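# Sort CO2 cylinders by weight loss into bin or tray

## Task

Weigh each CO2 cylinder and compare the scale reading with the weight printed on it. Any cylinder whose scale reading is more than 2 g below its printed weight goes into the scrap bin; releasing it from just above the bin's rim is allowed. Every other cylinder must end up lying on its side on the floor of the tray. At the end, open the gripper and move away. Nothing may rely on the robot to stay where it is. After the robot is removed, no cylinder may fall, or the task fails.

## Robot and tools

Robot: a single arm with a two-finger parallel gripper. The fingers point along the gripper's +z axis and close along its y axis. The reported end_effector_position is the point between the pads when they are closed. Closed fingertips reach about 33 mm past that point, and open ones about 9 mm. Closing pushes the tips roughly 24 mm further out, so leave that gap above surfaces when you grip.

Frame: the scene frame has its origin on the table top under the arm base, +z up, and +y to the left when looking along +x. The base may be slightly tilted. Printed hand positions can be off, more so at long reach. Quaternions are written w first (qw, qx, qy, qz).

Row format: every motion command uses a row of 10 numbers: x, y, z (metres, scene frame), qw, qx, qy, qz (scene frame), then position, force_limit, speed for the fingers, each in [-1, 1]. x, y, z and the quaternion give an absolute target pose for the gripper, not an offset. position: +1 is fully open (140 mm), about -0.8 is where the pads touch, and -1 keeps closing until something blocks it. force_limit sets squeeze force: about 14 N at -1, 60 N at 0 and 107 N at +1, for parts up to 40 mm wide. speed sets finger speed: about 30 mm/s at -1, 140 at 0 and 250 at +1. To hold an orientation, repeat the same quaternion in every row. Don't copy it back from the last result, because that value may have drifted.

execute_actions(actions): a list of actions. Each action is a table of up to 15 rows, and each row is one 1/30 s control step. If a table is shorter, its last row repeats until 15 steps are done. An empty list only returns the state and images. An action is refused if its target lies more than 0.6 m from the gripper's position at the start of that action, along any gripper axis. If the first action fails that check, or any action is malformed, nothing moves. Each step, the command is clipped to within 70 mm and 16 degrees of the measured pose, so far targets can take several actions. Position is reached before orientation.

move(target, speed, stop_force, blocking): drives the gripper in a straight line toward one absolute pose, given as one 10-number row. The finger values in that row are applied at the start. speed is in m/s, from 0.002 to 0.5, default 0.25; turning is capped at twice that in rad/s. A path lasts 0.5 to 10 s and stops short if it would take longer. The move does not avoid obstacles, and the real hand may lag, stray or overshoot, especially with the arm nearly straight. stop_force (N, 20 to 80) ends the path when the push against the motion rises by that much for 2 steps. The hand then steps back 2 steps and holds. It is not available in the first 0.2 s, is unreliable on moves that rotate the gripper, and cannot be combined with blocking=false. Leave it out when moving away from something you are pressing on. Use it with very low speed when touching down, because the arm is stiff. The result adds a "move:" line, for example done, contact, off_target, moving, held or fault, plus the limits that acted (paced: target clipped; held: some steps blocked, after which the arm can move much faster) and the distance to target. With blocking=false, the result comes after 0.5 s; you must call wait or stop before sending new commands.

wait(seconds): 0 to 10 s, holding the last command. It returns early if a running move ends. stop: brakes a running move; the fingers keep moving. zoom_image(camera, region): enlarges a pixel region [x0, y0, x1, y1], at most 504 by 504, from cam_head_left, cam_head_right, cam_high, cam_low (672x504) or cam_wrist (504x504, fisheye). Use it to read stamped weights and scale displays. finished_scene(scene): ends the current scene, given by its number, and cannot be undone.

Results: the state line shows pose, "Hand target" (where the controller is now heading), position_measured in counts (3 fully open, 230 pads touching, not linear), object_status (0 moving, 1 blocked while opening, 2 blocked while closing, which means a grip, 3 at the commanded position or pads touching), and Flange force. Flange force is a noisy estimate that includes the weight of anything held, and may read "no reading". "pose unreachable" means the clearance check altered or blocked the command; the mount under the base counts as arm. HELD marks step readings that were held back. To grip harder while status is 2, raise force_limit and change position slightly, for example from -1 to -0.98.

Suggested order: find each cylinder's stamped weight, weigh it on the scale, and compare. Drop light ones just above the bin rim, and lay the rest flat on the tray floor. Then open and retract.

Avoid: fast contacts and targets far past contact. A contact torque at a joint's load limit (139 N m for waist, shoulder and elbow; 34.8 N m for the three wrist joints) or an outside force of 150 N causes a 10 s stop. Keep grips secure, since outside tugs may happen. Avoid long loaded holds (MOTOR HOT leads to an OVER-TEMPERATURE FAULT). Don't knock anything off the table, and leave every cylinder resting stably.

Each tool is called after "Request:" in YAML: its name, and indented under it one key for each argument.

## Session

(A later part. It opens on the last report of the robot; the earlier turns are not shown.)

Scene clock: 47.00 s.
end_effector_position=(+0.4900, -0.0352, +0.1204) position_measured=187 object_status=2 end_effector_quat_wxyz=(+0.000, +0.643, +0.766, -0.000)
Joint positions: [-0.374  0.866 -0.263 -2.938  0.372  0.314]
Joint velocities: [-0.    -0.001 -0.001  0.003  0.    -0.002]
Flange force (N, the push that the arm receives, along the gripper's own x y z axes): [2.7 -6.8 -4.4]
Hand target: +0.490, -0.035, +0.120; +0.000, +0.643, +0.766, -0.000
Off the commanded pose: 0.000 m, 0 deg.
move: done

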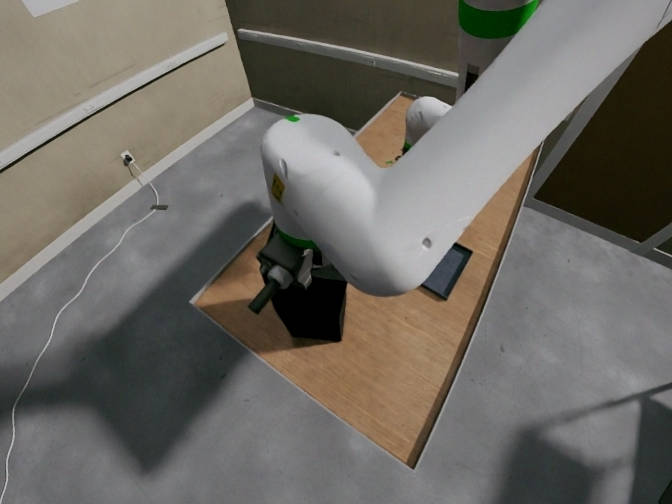

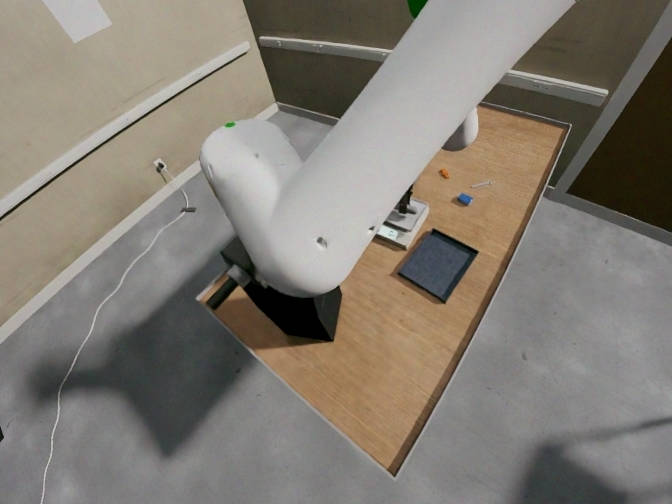

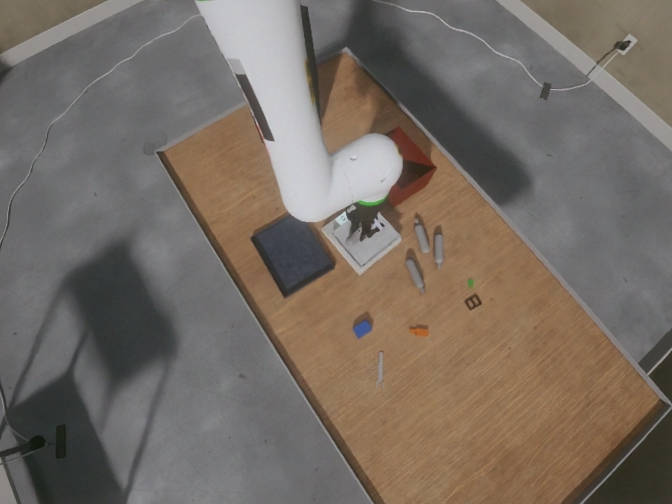

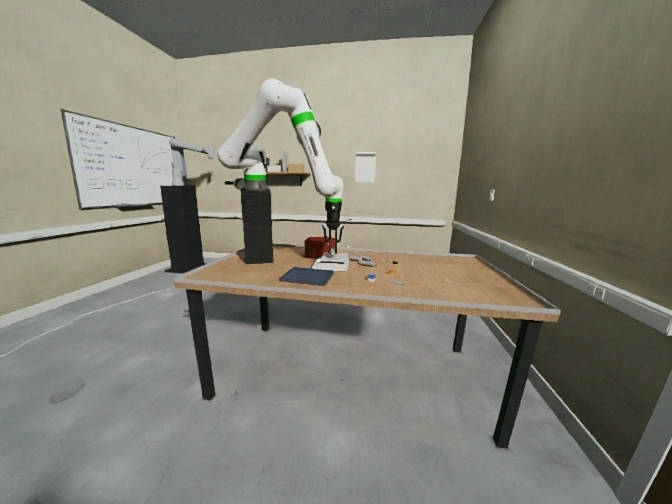

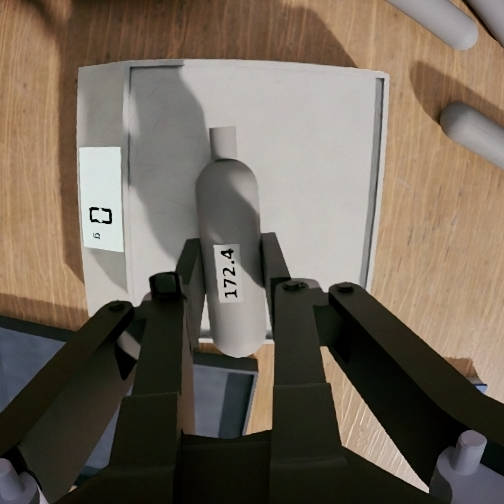

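Shift slightly and lower until contact.

Request:
move:
  target: [0.497,-0.02,0.06,0,0.643,0.766,0,-1,-0.3,0]
  speed: 0.01
  stop_force: 20

Scene clock: 51.37 s.
end_effector_position=(+0.4921, -0.0303, +0.1012) position_measured=187 object_status=2 end_effector_quat_wxyz=(+0.000, +0.643, +0.766, -0.000)
Joint positions: [-0.365  0.915 -0.234 -2.925  0.353  0.292]
Joint velocities: [-0.003 -0.005 -0.003  0.     0.003  0.003]
Flange force (N, the push that the arm receives, along the gripper's own x y z axes): [1.5 -1.4 -6.8]
Hand target: +0.492, -0.030, +0.101; +0.000, +0.643, +0.766, -0.000
Off the commanded pose: 0.043 m, 0 deg.
move: contact

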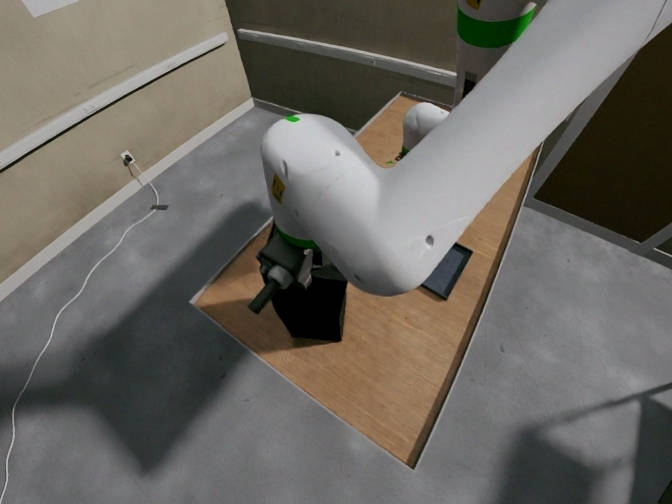

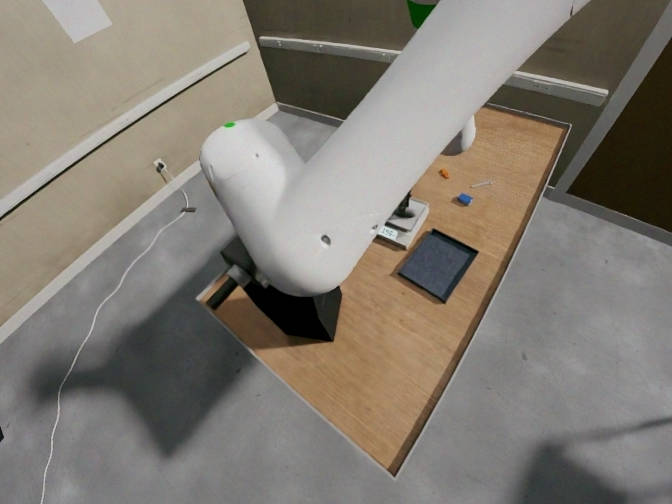

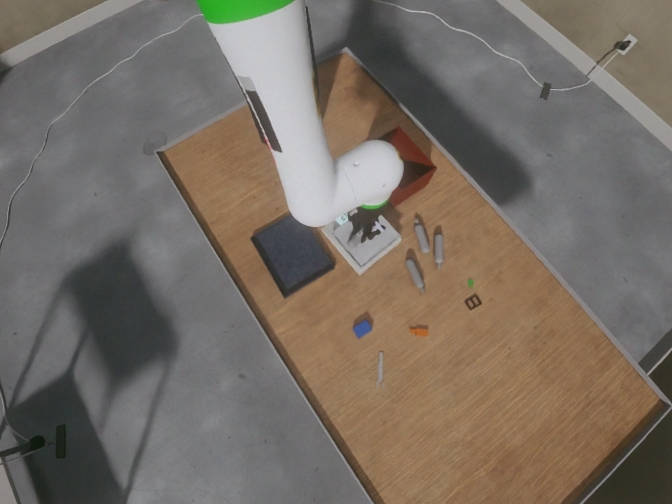

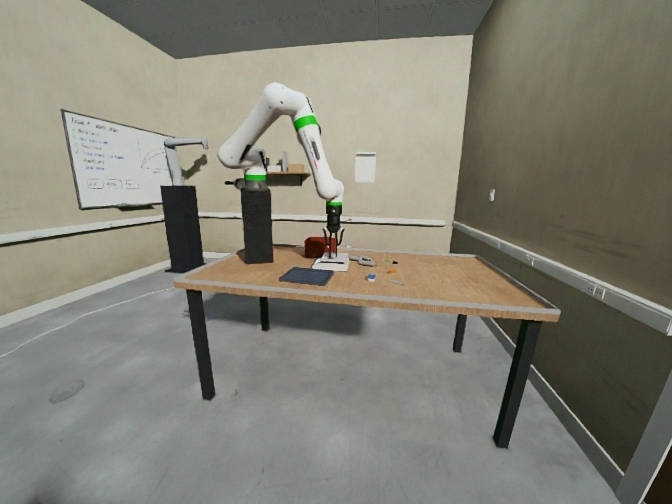

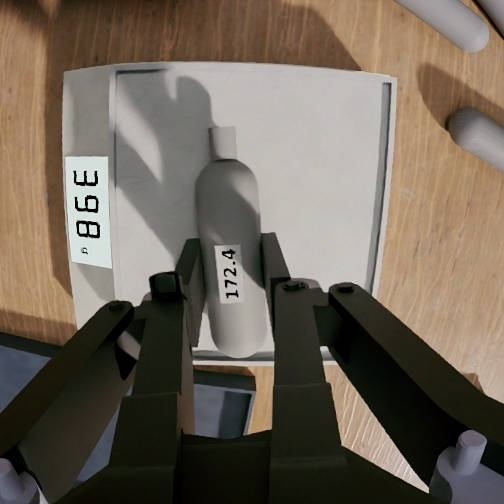

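Request:
move:
  target: [0.492,-0.03,0.102,0,0.643,0.766,0,-0.2,-0.3,0]

Request:
wait:
  seconds: 1.5

Scene clock: 53.97 s.
end_effector_position=(+0.4920, -0.0300, +0.1020) position_measured=154 object_status=3 end_effector_quat_wxyz=(+0.000, +0.643, +0.766, -0.000)
Joint positions: [-0.364  0.913 -0.236 -2.926  0.354  0.293]
Joint velocities: [-0.     0.001 -0.     0.001 -0.    -0.001]
Flange force (N, the push that the arm receives, along the gripper's own x y z axes): [1.7 -3.1 -5.5]
Hand target: +0.492, -0.030, +0.102; +0.000, +0.643, +0.766, -0.000
Off the commanded pose: 0.000 m, 0 deg.
move: done

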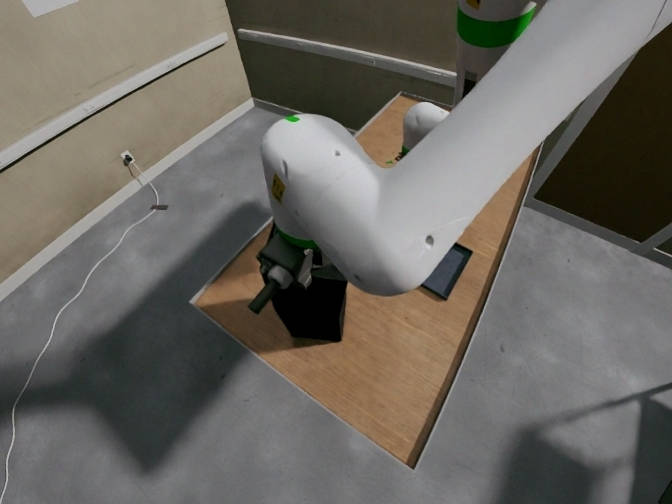

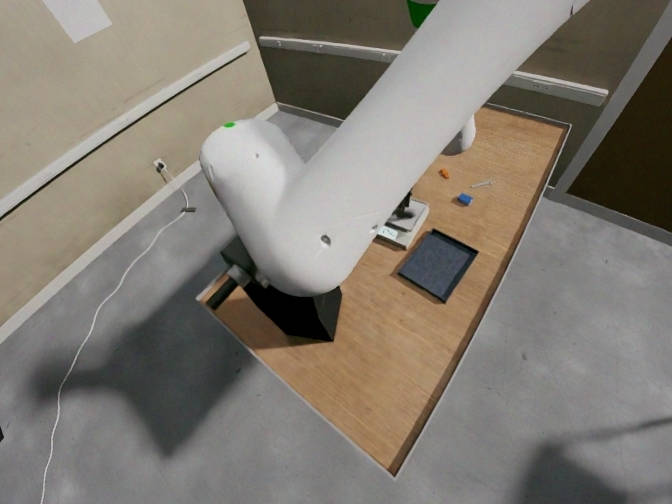

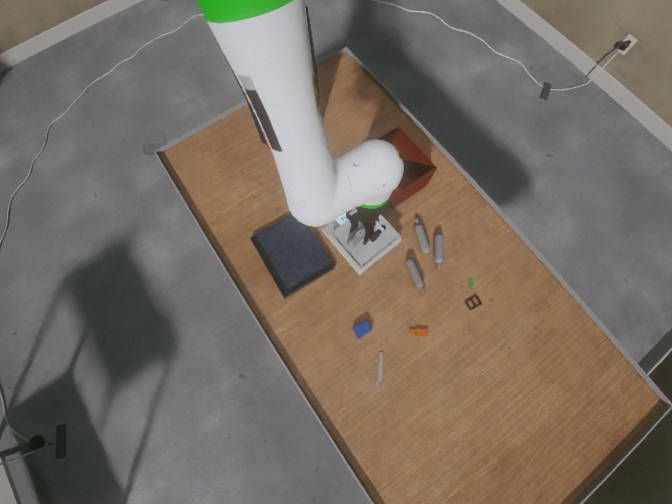

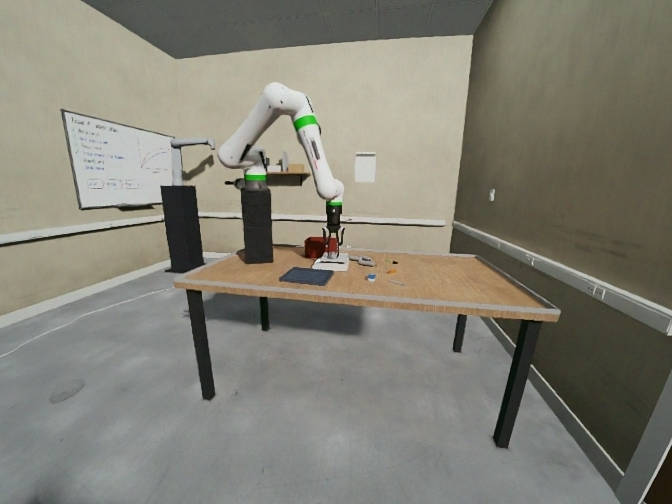

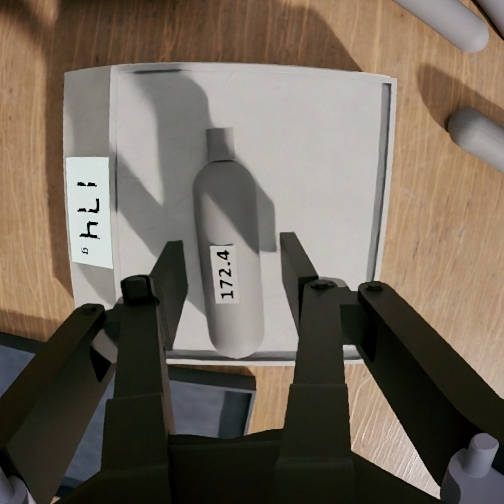

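Scene clock: 55.47 s.
end_effector_position=(+0.4920, -0.0300, +0.1020) position_measured=154 object_status=3 end_effector_quat_wxyz=(+0.000, +0.643, +0.766, -0.000)
Joint positions: [-0.364  0.913 -0.236 -2.926  0.354  0.293]
Joint velocities: [-0.     0.002  0.     0.    -0.     0.001]
Flange force (N, the push that the arm receives, along the gripper's own x y z axes): [3.2 -5.2 -5.1]
Hand target: +0.492, -0.030, +0.102; +0.000, +0.643, +0.766, -0.000
Off the commanded pose: 0.000 m, 0 deg.
wait: 1.50 s; at rest by 0.17 s

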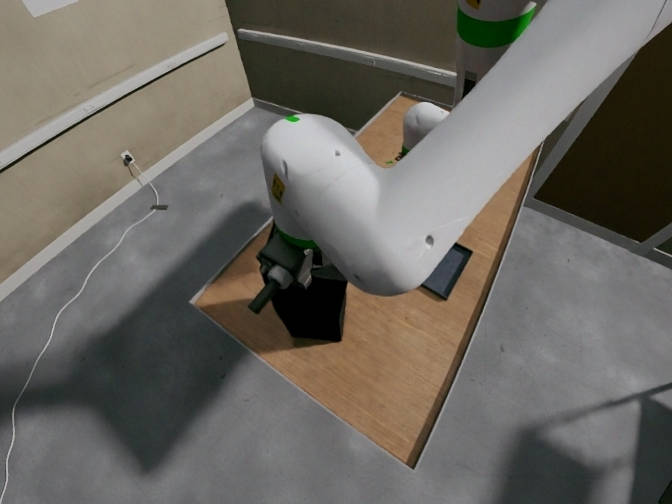

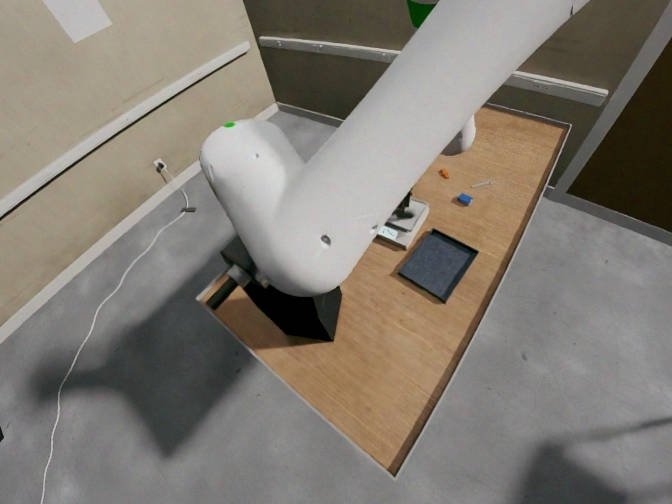

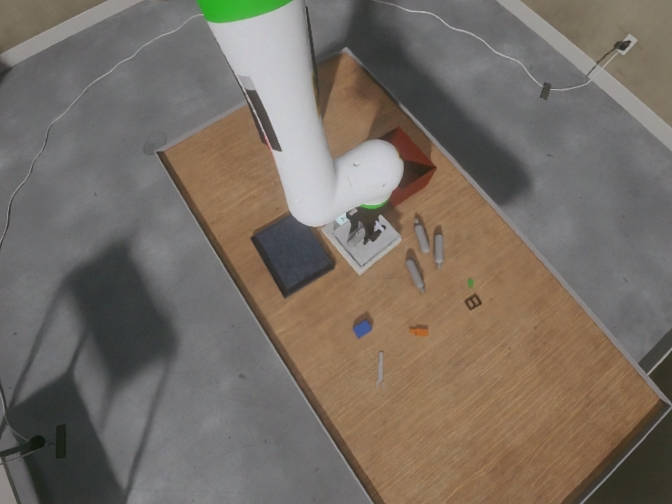

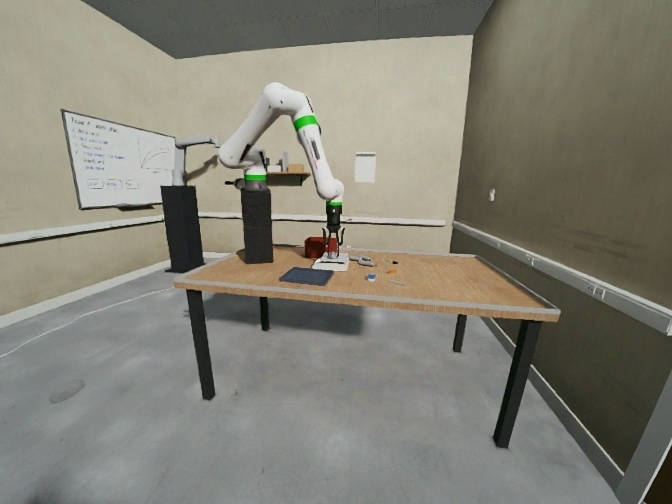

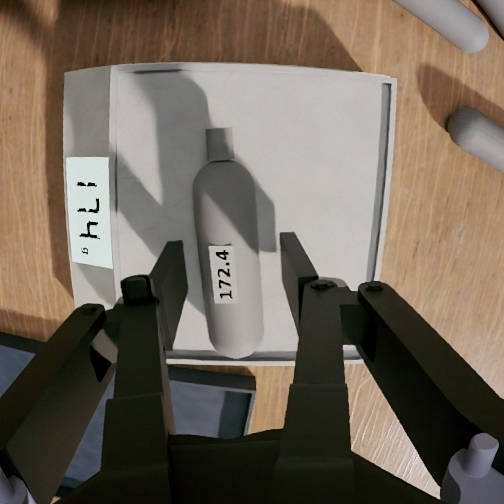

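Request:
move:
  target: [0.49,-0.03,0.102,0,0.643,0.766,0,-1,-0.3,0]

Request:
move:
  target: [0.49,-0.03,0.13,0,0.643,0.766,0,-1,-0.3,0]

Request:
move:
  target: [0.345,-0.28,0.12,0,0.707,0.707,0,-1,-0.3,0]

Request:
move:
  target: [0.345,-0.28,0.065,0,0.707,0.707,0,-1,-0.3,0]
  speed: 0.1

Request:
move:
  target: [0.345,-0.28,0.03,0,0.707,0.707,0,-1,-0.3,0]
  speed: 0.01
  stop_force: 20

Scene clock: 64.80 s.
end_effector_position=(+0.4900, -0.0300, +0.1020) position_measured=188 object_status=2 end_effector_quat_wxyz=(+0.000, +0.643, +0.766, +0.000)
Joint positions: [-0.366  0.911 -0.241 -2.924  0.35   0.292]
Joint velocities: [-0.     0.001 -0.    -0.     0.001 -0.001]
Flange force (N, the push that the arm receives, along the gripper's own x y z axes): [3.1 -1.1 -5.2]
Hand target: +0.490, -0.030, +0.102; +0.000, +0.643, +0.766, +0.000
Off the commanded pose: 0.000 m, 0 deg.
move: done

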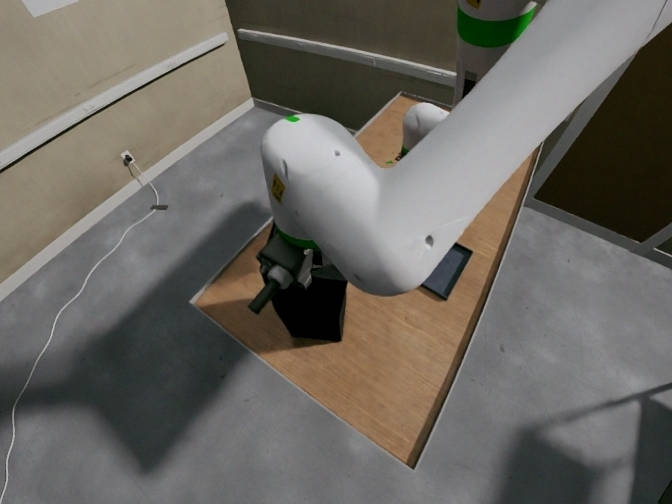

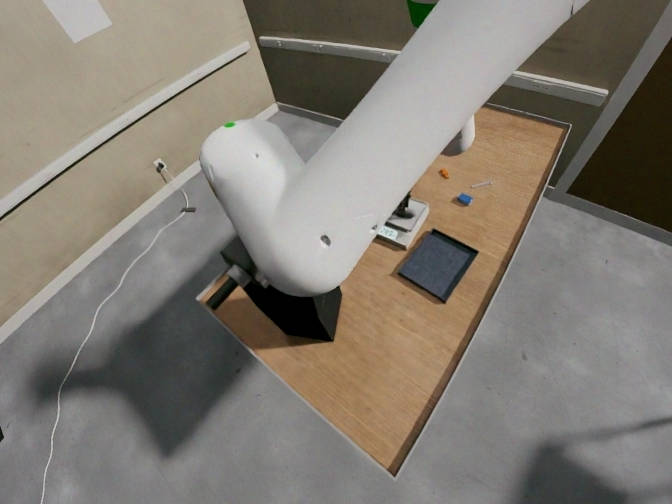

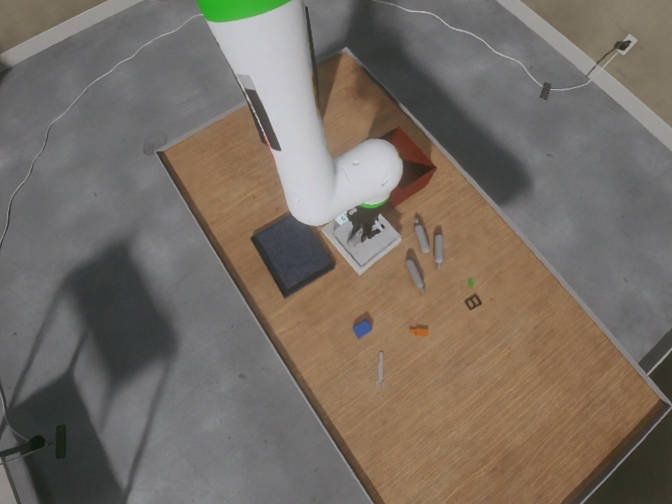

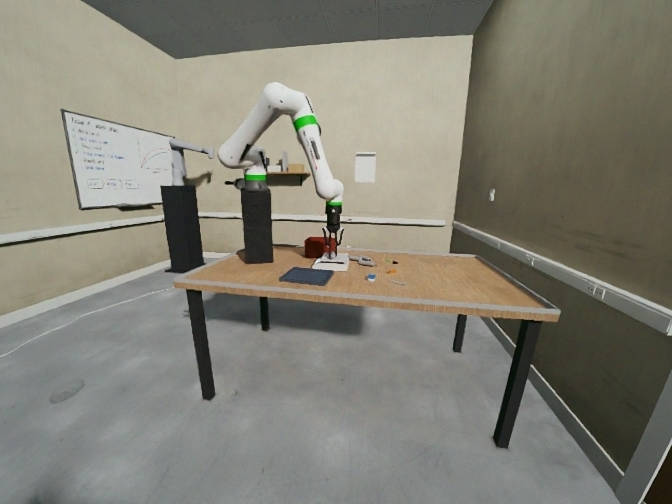

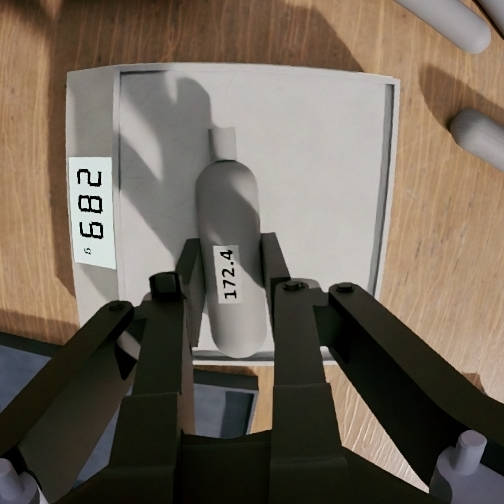

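Scene clock: 65.53 s.
end_effector_position=(+0.4900, -0.0300, +0.1300) position_measured=188 object_status=2 end_effector_quat_wxyz=(-0.000, +0.643, +0.766, -0.000)
Joint positions: [-0.362  0.844 -0.274 -2.942  0.384  0.308]
Joint velocities: [ 0.     0.001 -0.     0.001 -0.     0.001]
Flange force (N, the push that the arm receives, along the gripper's own x y z axes): [3.3 -1.0 -4.3]
Hand target: +0.490, -0.030, +0.130; -0.000, +0.643, +0.766, +0.000
Off the commanded pose: 0.000 m, 0 deg.
move: done

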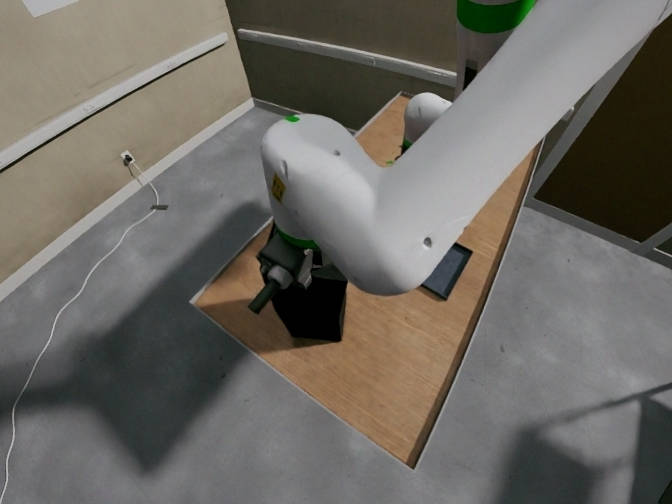

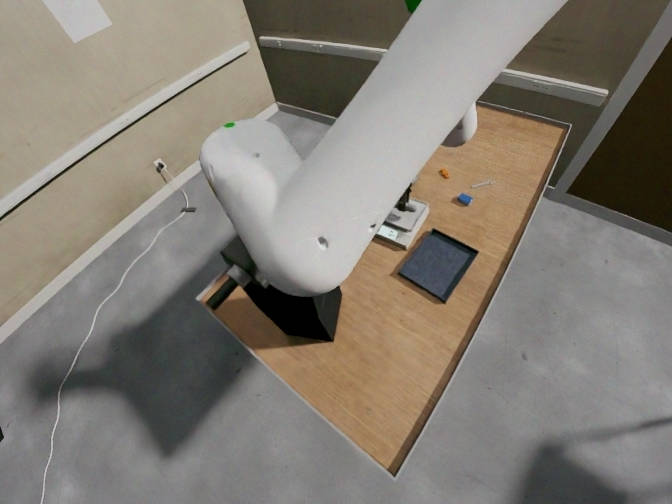

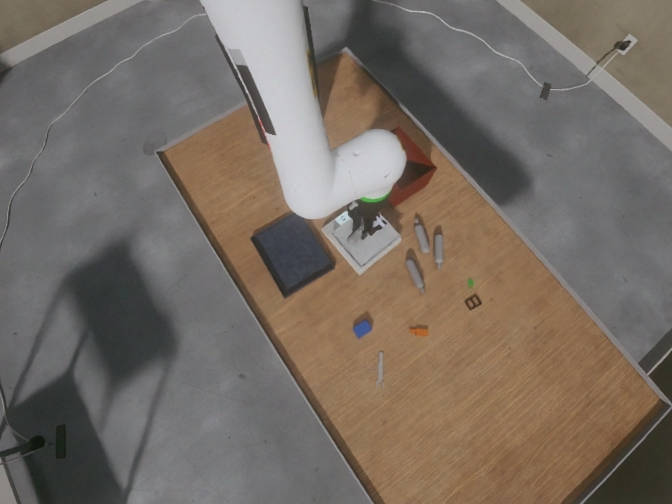

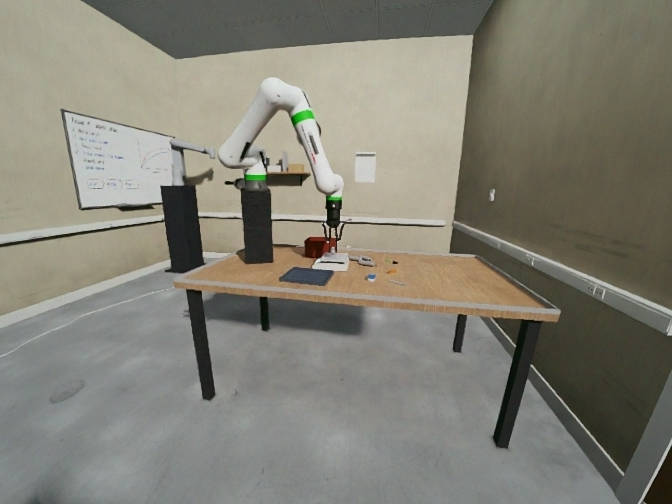

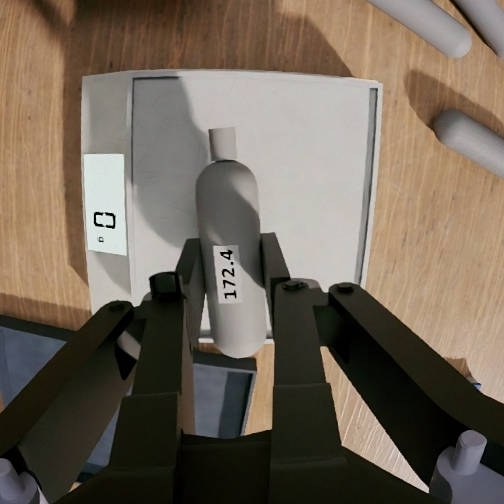

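Scene clock: 67.13 s.
end_effector_position=(+0.3457, -0.2797, +0.1201) position_measured=188 object_status=2 end_effector_quat_wxyz=(+0.000, +0.707, +0.707, +0.000)
Joint positions: [-1.021  0.782 -0.461 -3.088  0.222  0.924]
Joint velocities: [-0.006 -0.    -0.01  -0.028 -0.01   0.037]
Flange force (N, the push that the arm receives, along the gripper's own x y z axes): [5.5 -0.5 -2.4]
Hand target: +0.346, -0.280, +0.120; +0.000, +0.707, +0.707, +0.000
Off the commanded pose: 0.001 m, 0 deg.
move: done

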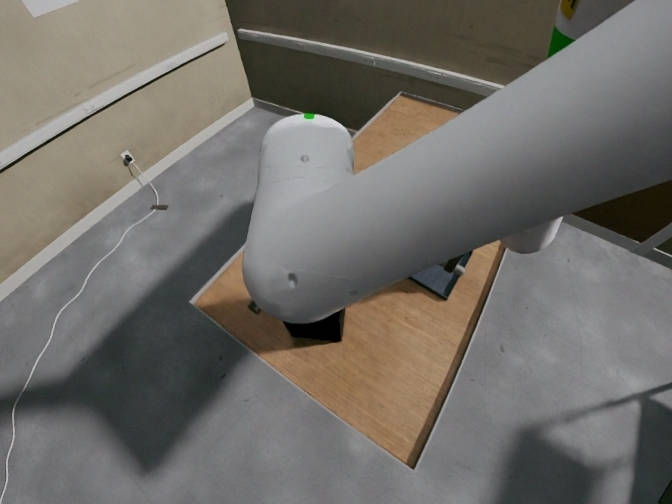

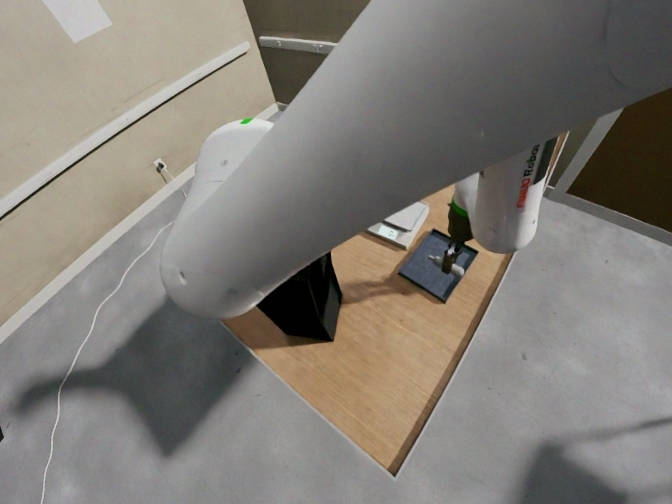

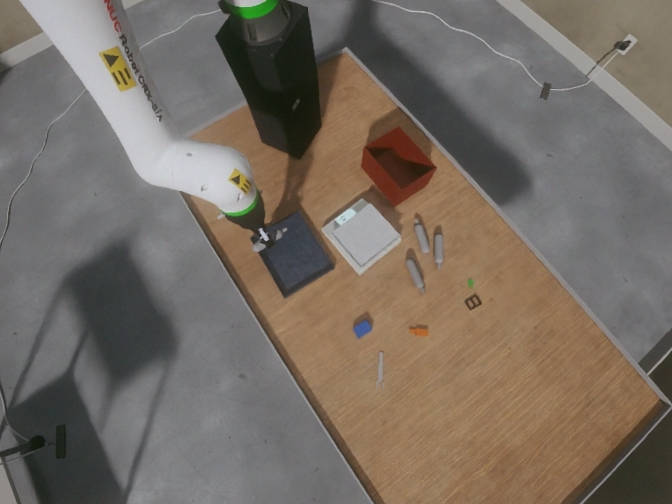

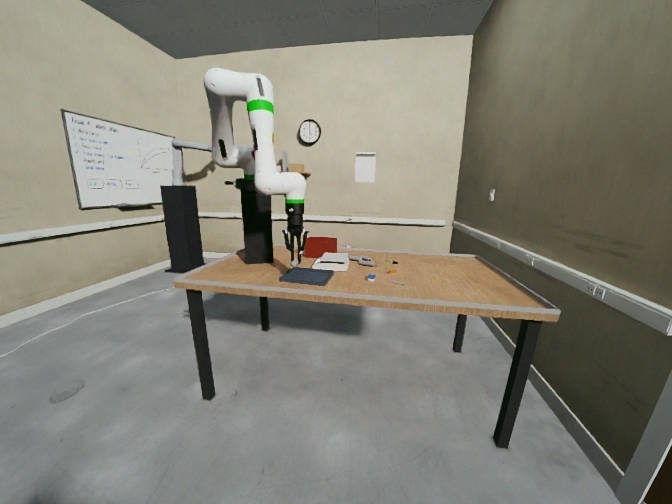

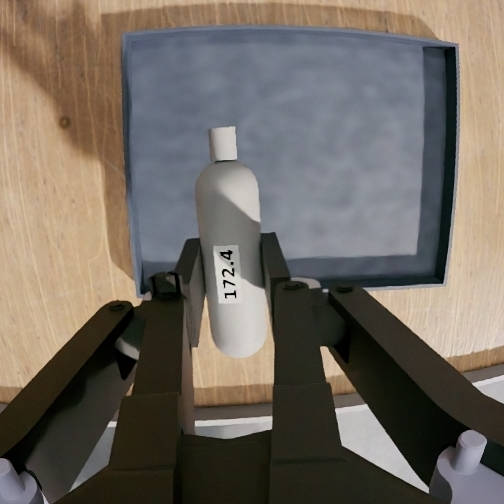

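Scene clock: 68.03 s.
end_effector_position=(+0.3449, -0.2800, +0.0651) position_measured=188 object_status=2 end_effector_quat_wxyz=(+0.000, +0.707, +0.707, -0.000)
Joint positions: [-1.024  0.929 -0.388 -3.059  0.149  0.897]
Joint velocities: [ 0.003 -0.     0.001  0.002 -0.001 -0.002]
Flange force (N, the push that the arm receives, along the gripper's own x y z axes): [2.3 -0.8 -8.4]
Hand target: +0.345, -0.280, +0.065; -0.000, +0.707, +0.707, -0.000
Off the commanded pose: 0.000 m, 0 deg.
move: done

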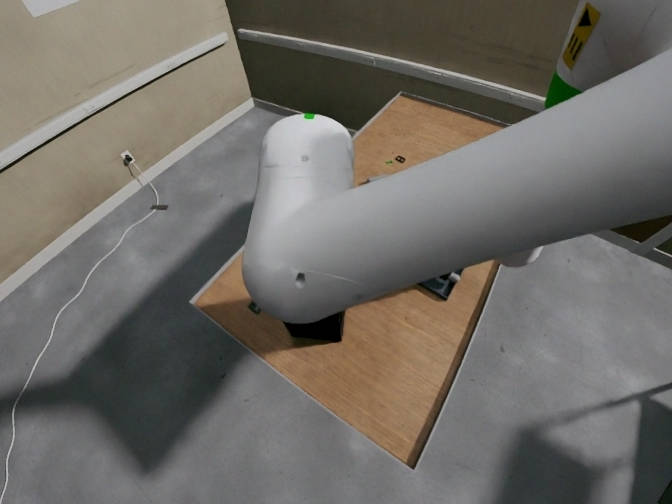

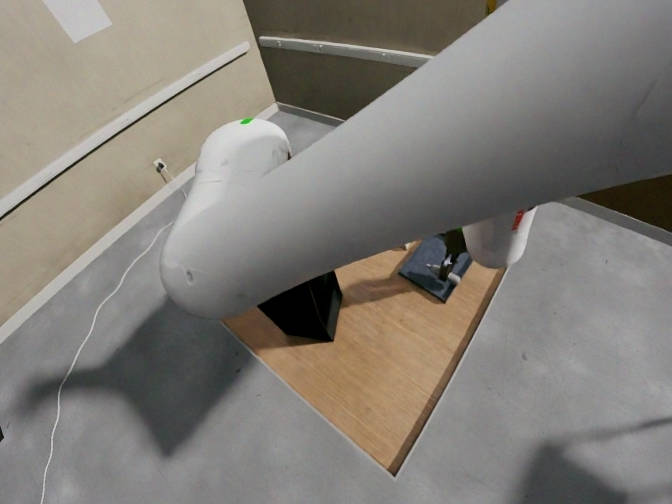

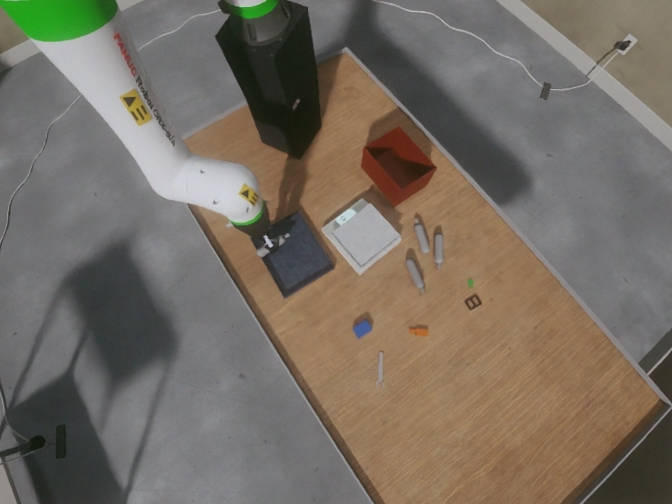

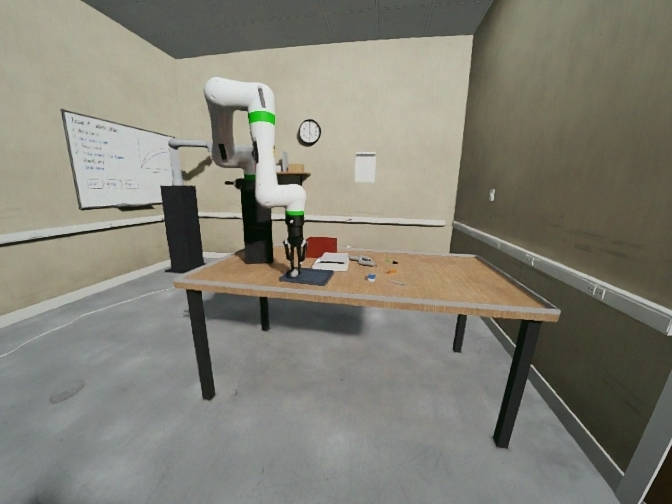

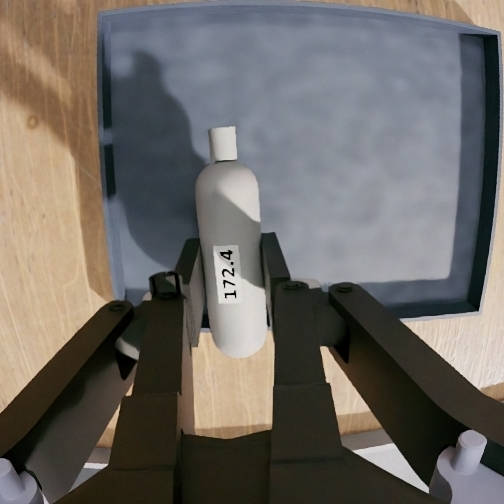

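Scene clock: 69.97 s.
end_effector_position=(+0.3449, -0.2800, +0.0490) position_measured=188 object_status=2 end_effector_quat_wxyz=(+0.000, +0.707, +0.707, -0.000)
Joint positions: [-1.024  0.971 -0.363 -3.049  0.132  0.887]
Joint velocities: [ 0.    -0.004 -0.003  0.001  0.004  0.01 ]
Flange force (N, the push that the arm receives, along the gripper's own x y z axes): [1.7 2.6 -3.8]
Hand target: +0.345, -0.280, +0.049; +0.000, +0.707, +0.707, -0.000
Off the commanded pose: 0.019 m, 0 deg.
move: contact

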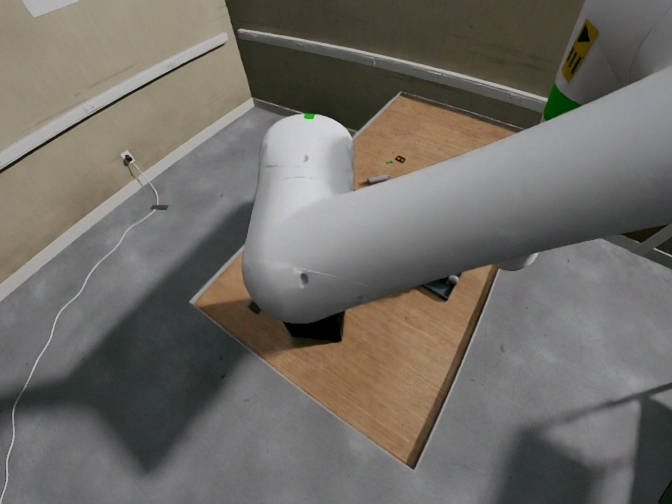

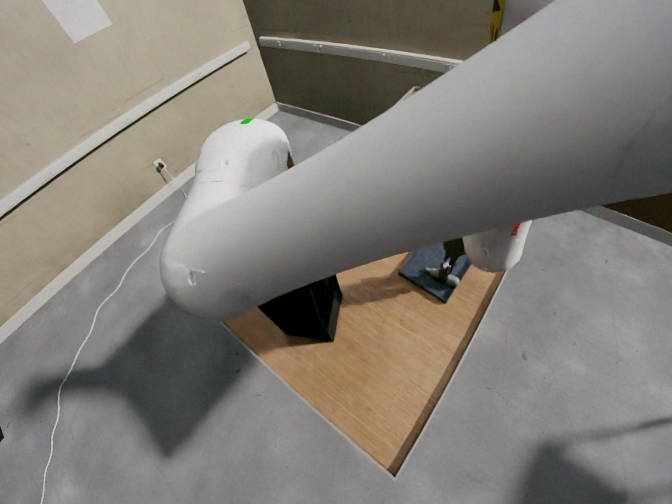

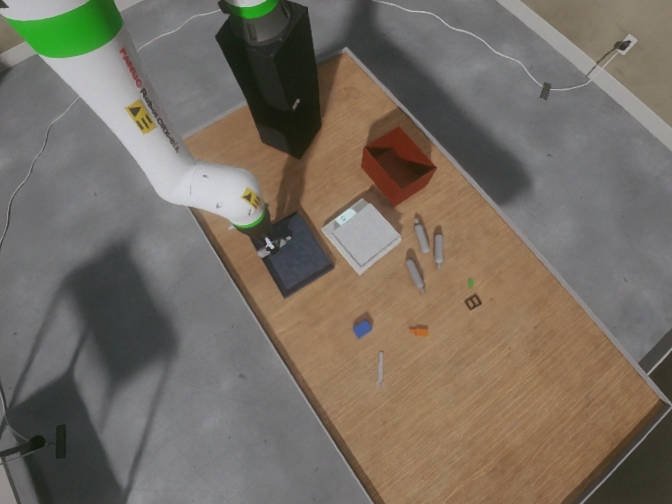

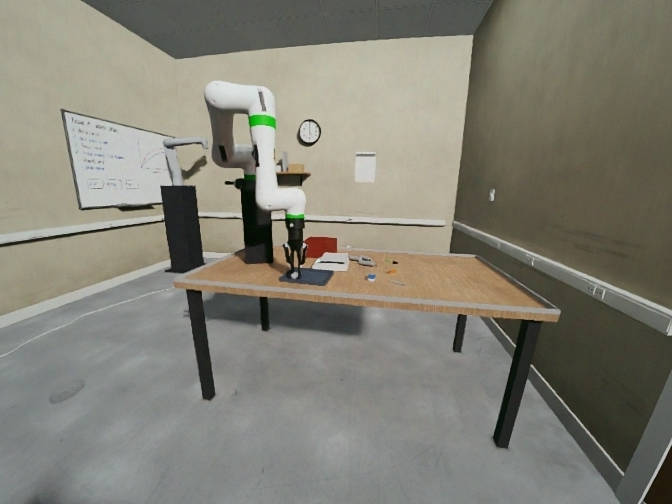

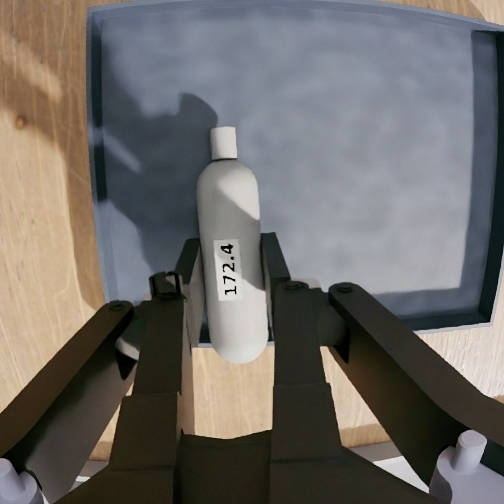

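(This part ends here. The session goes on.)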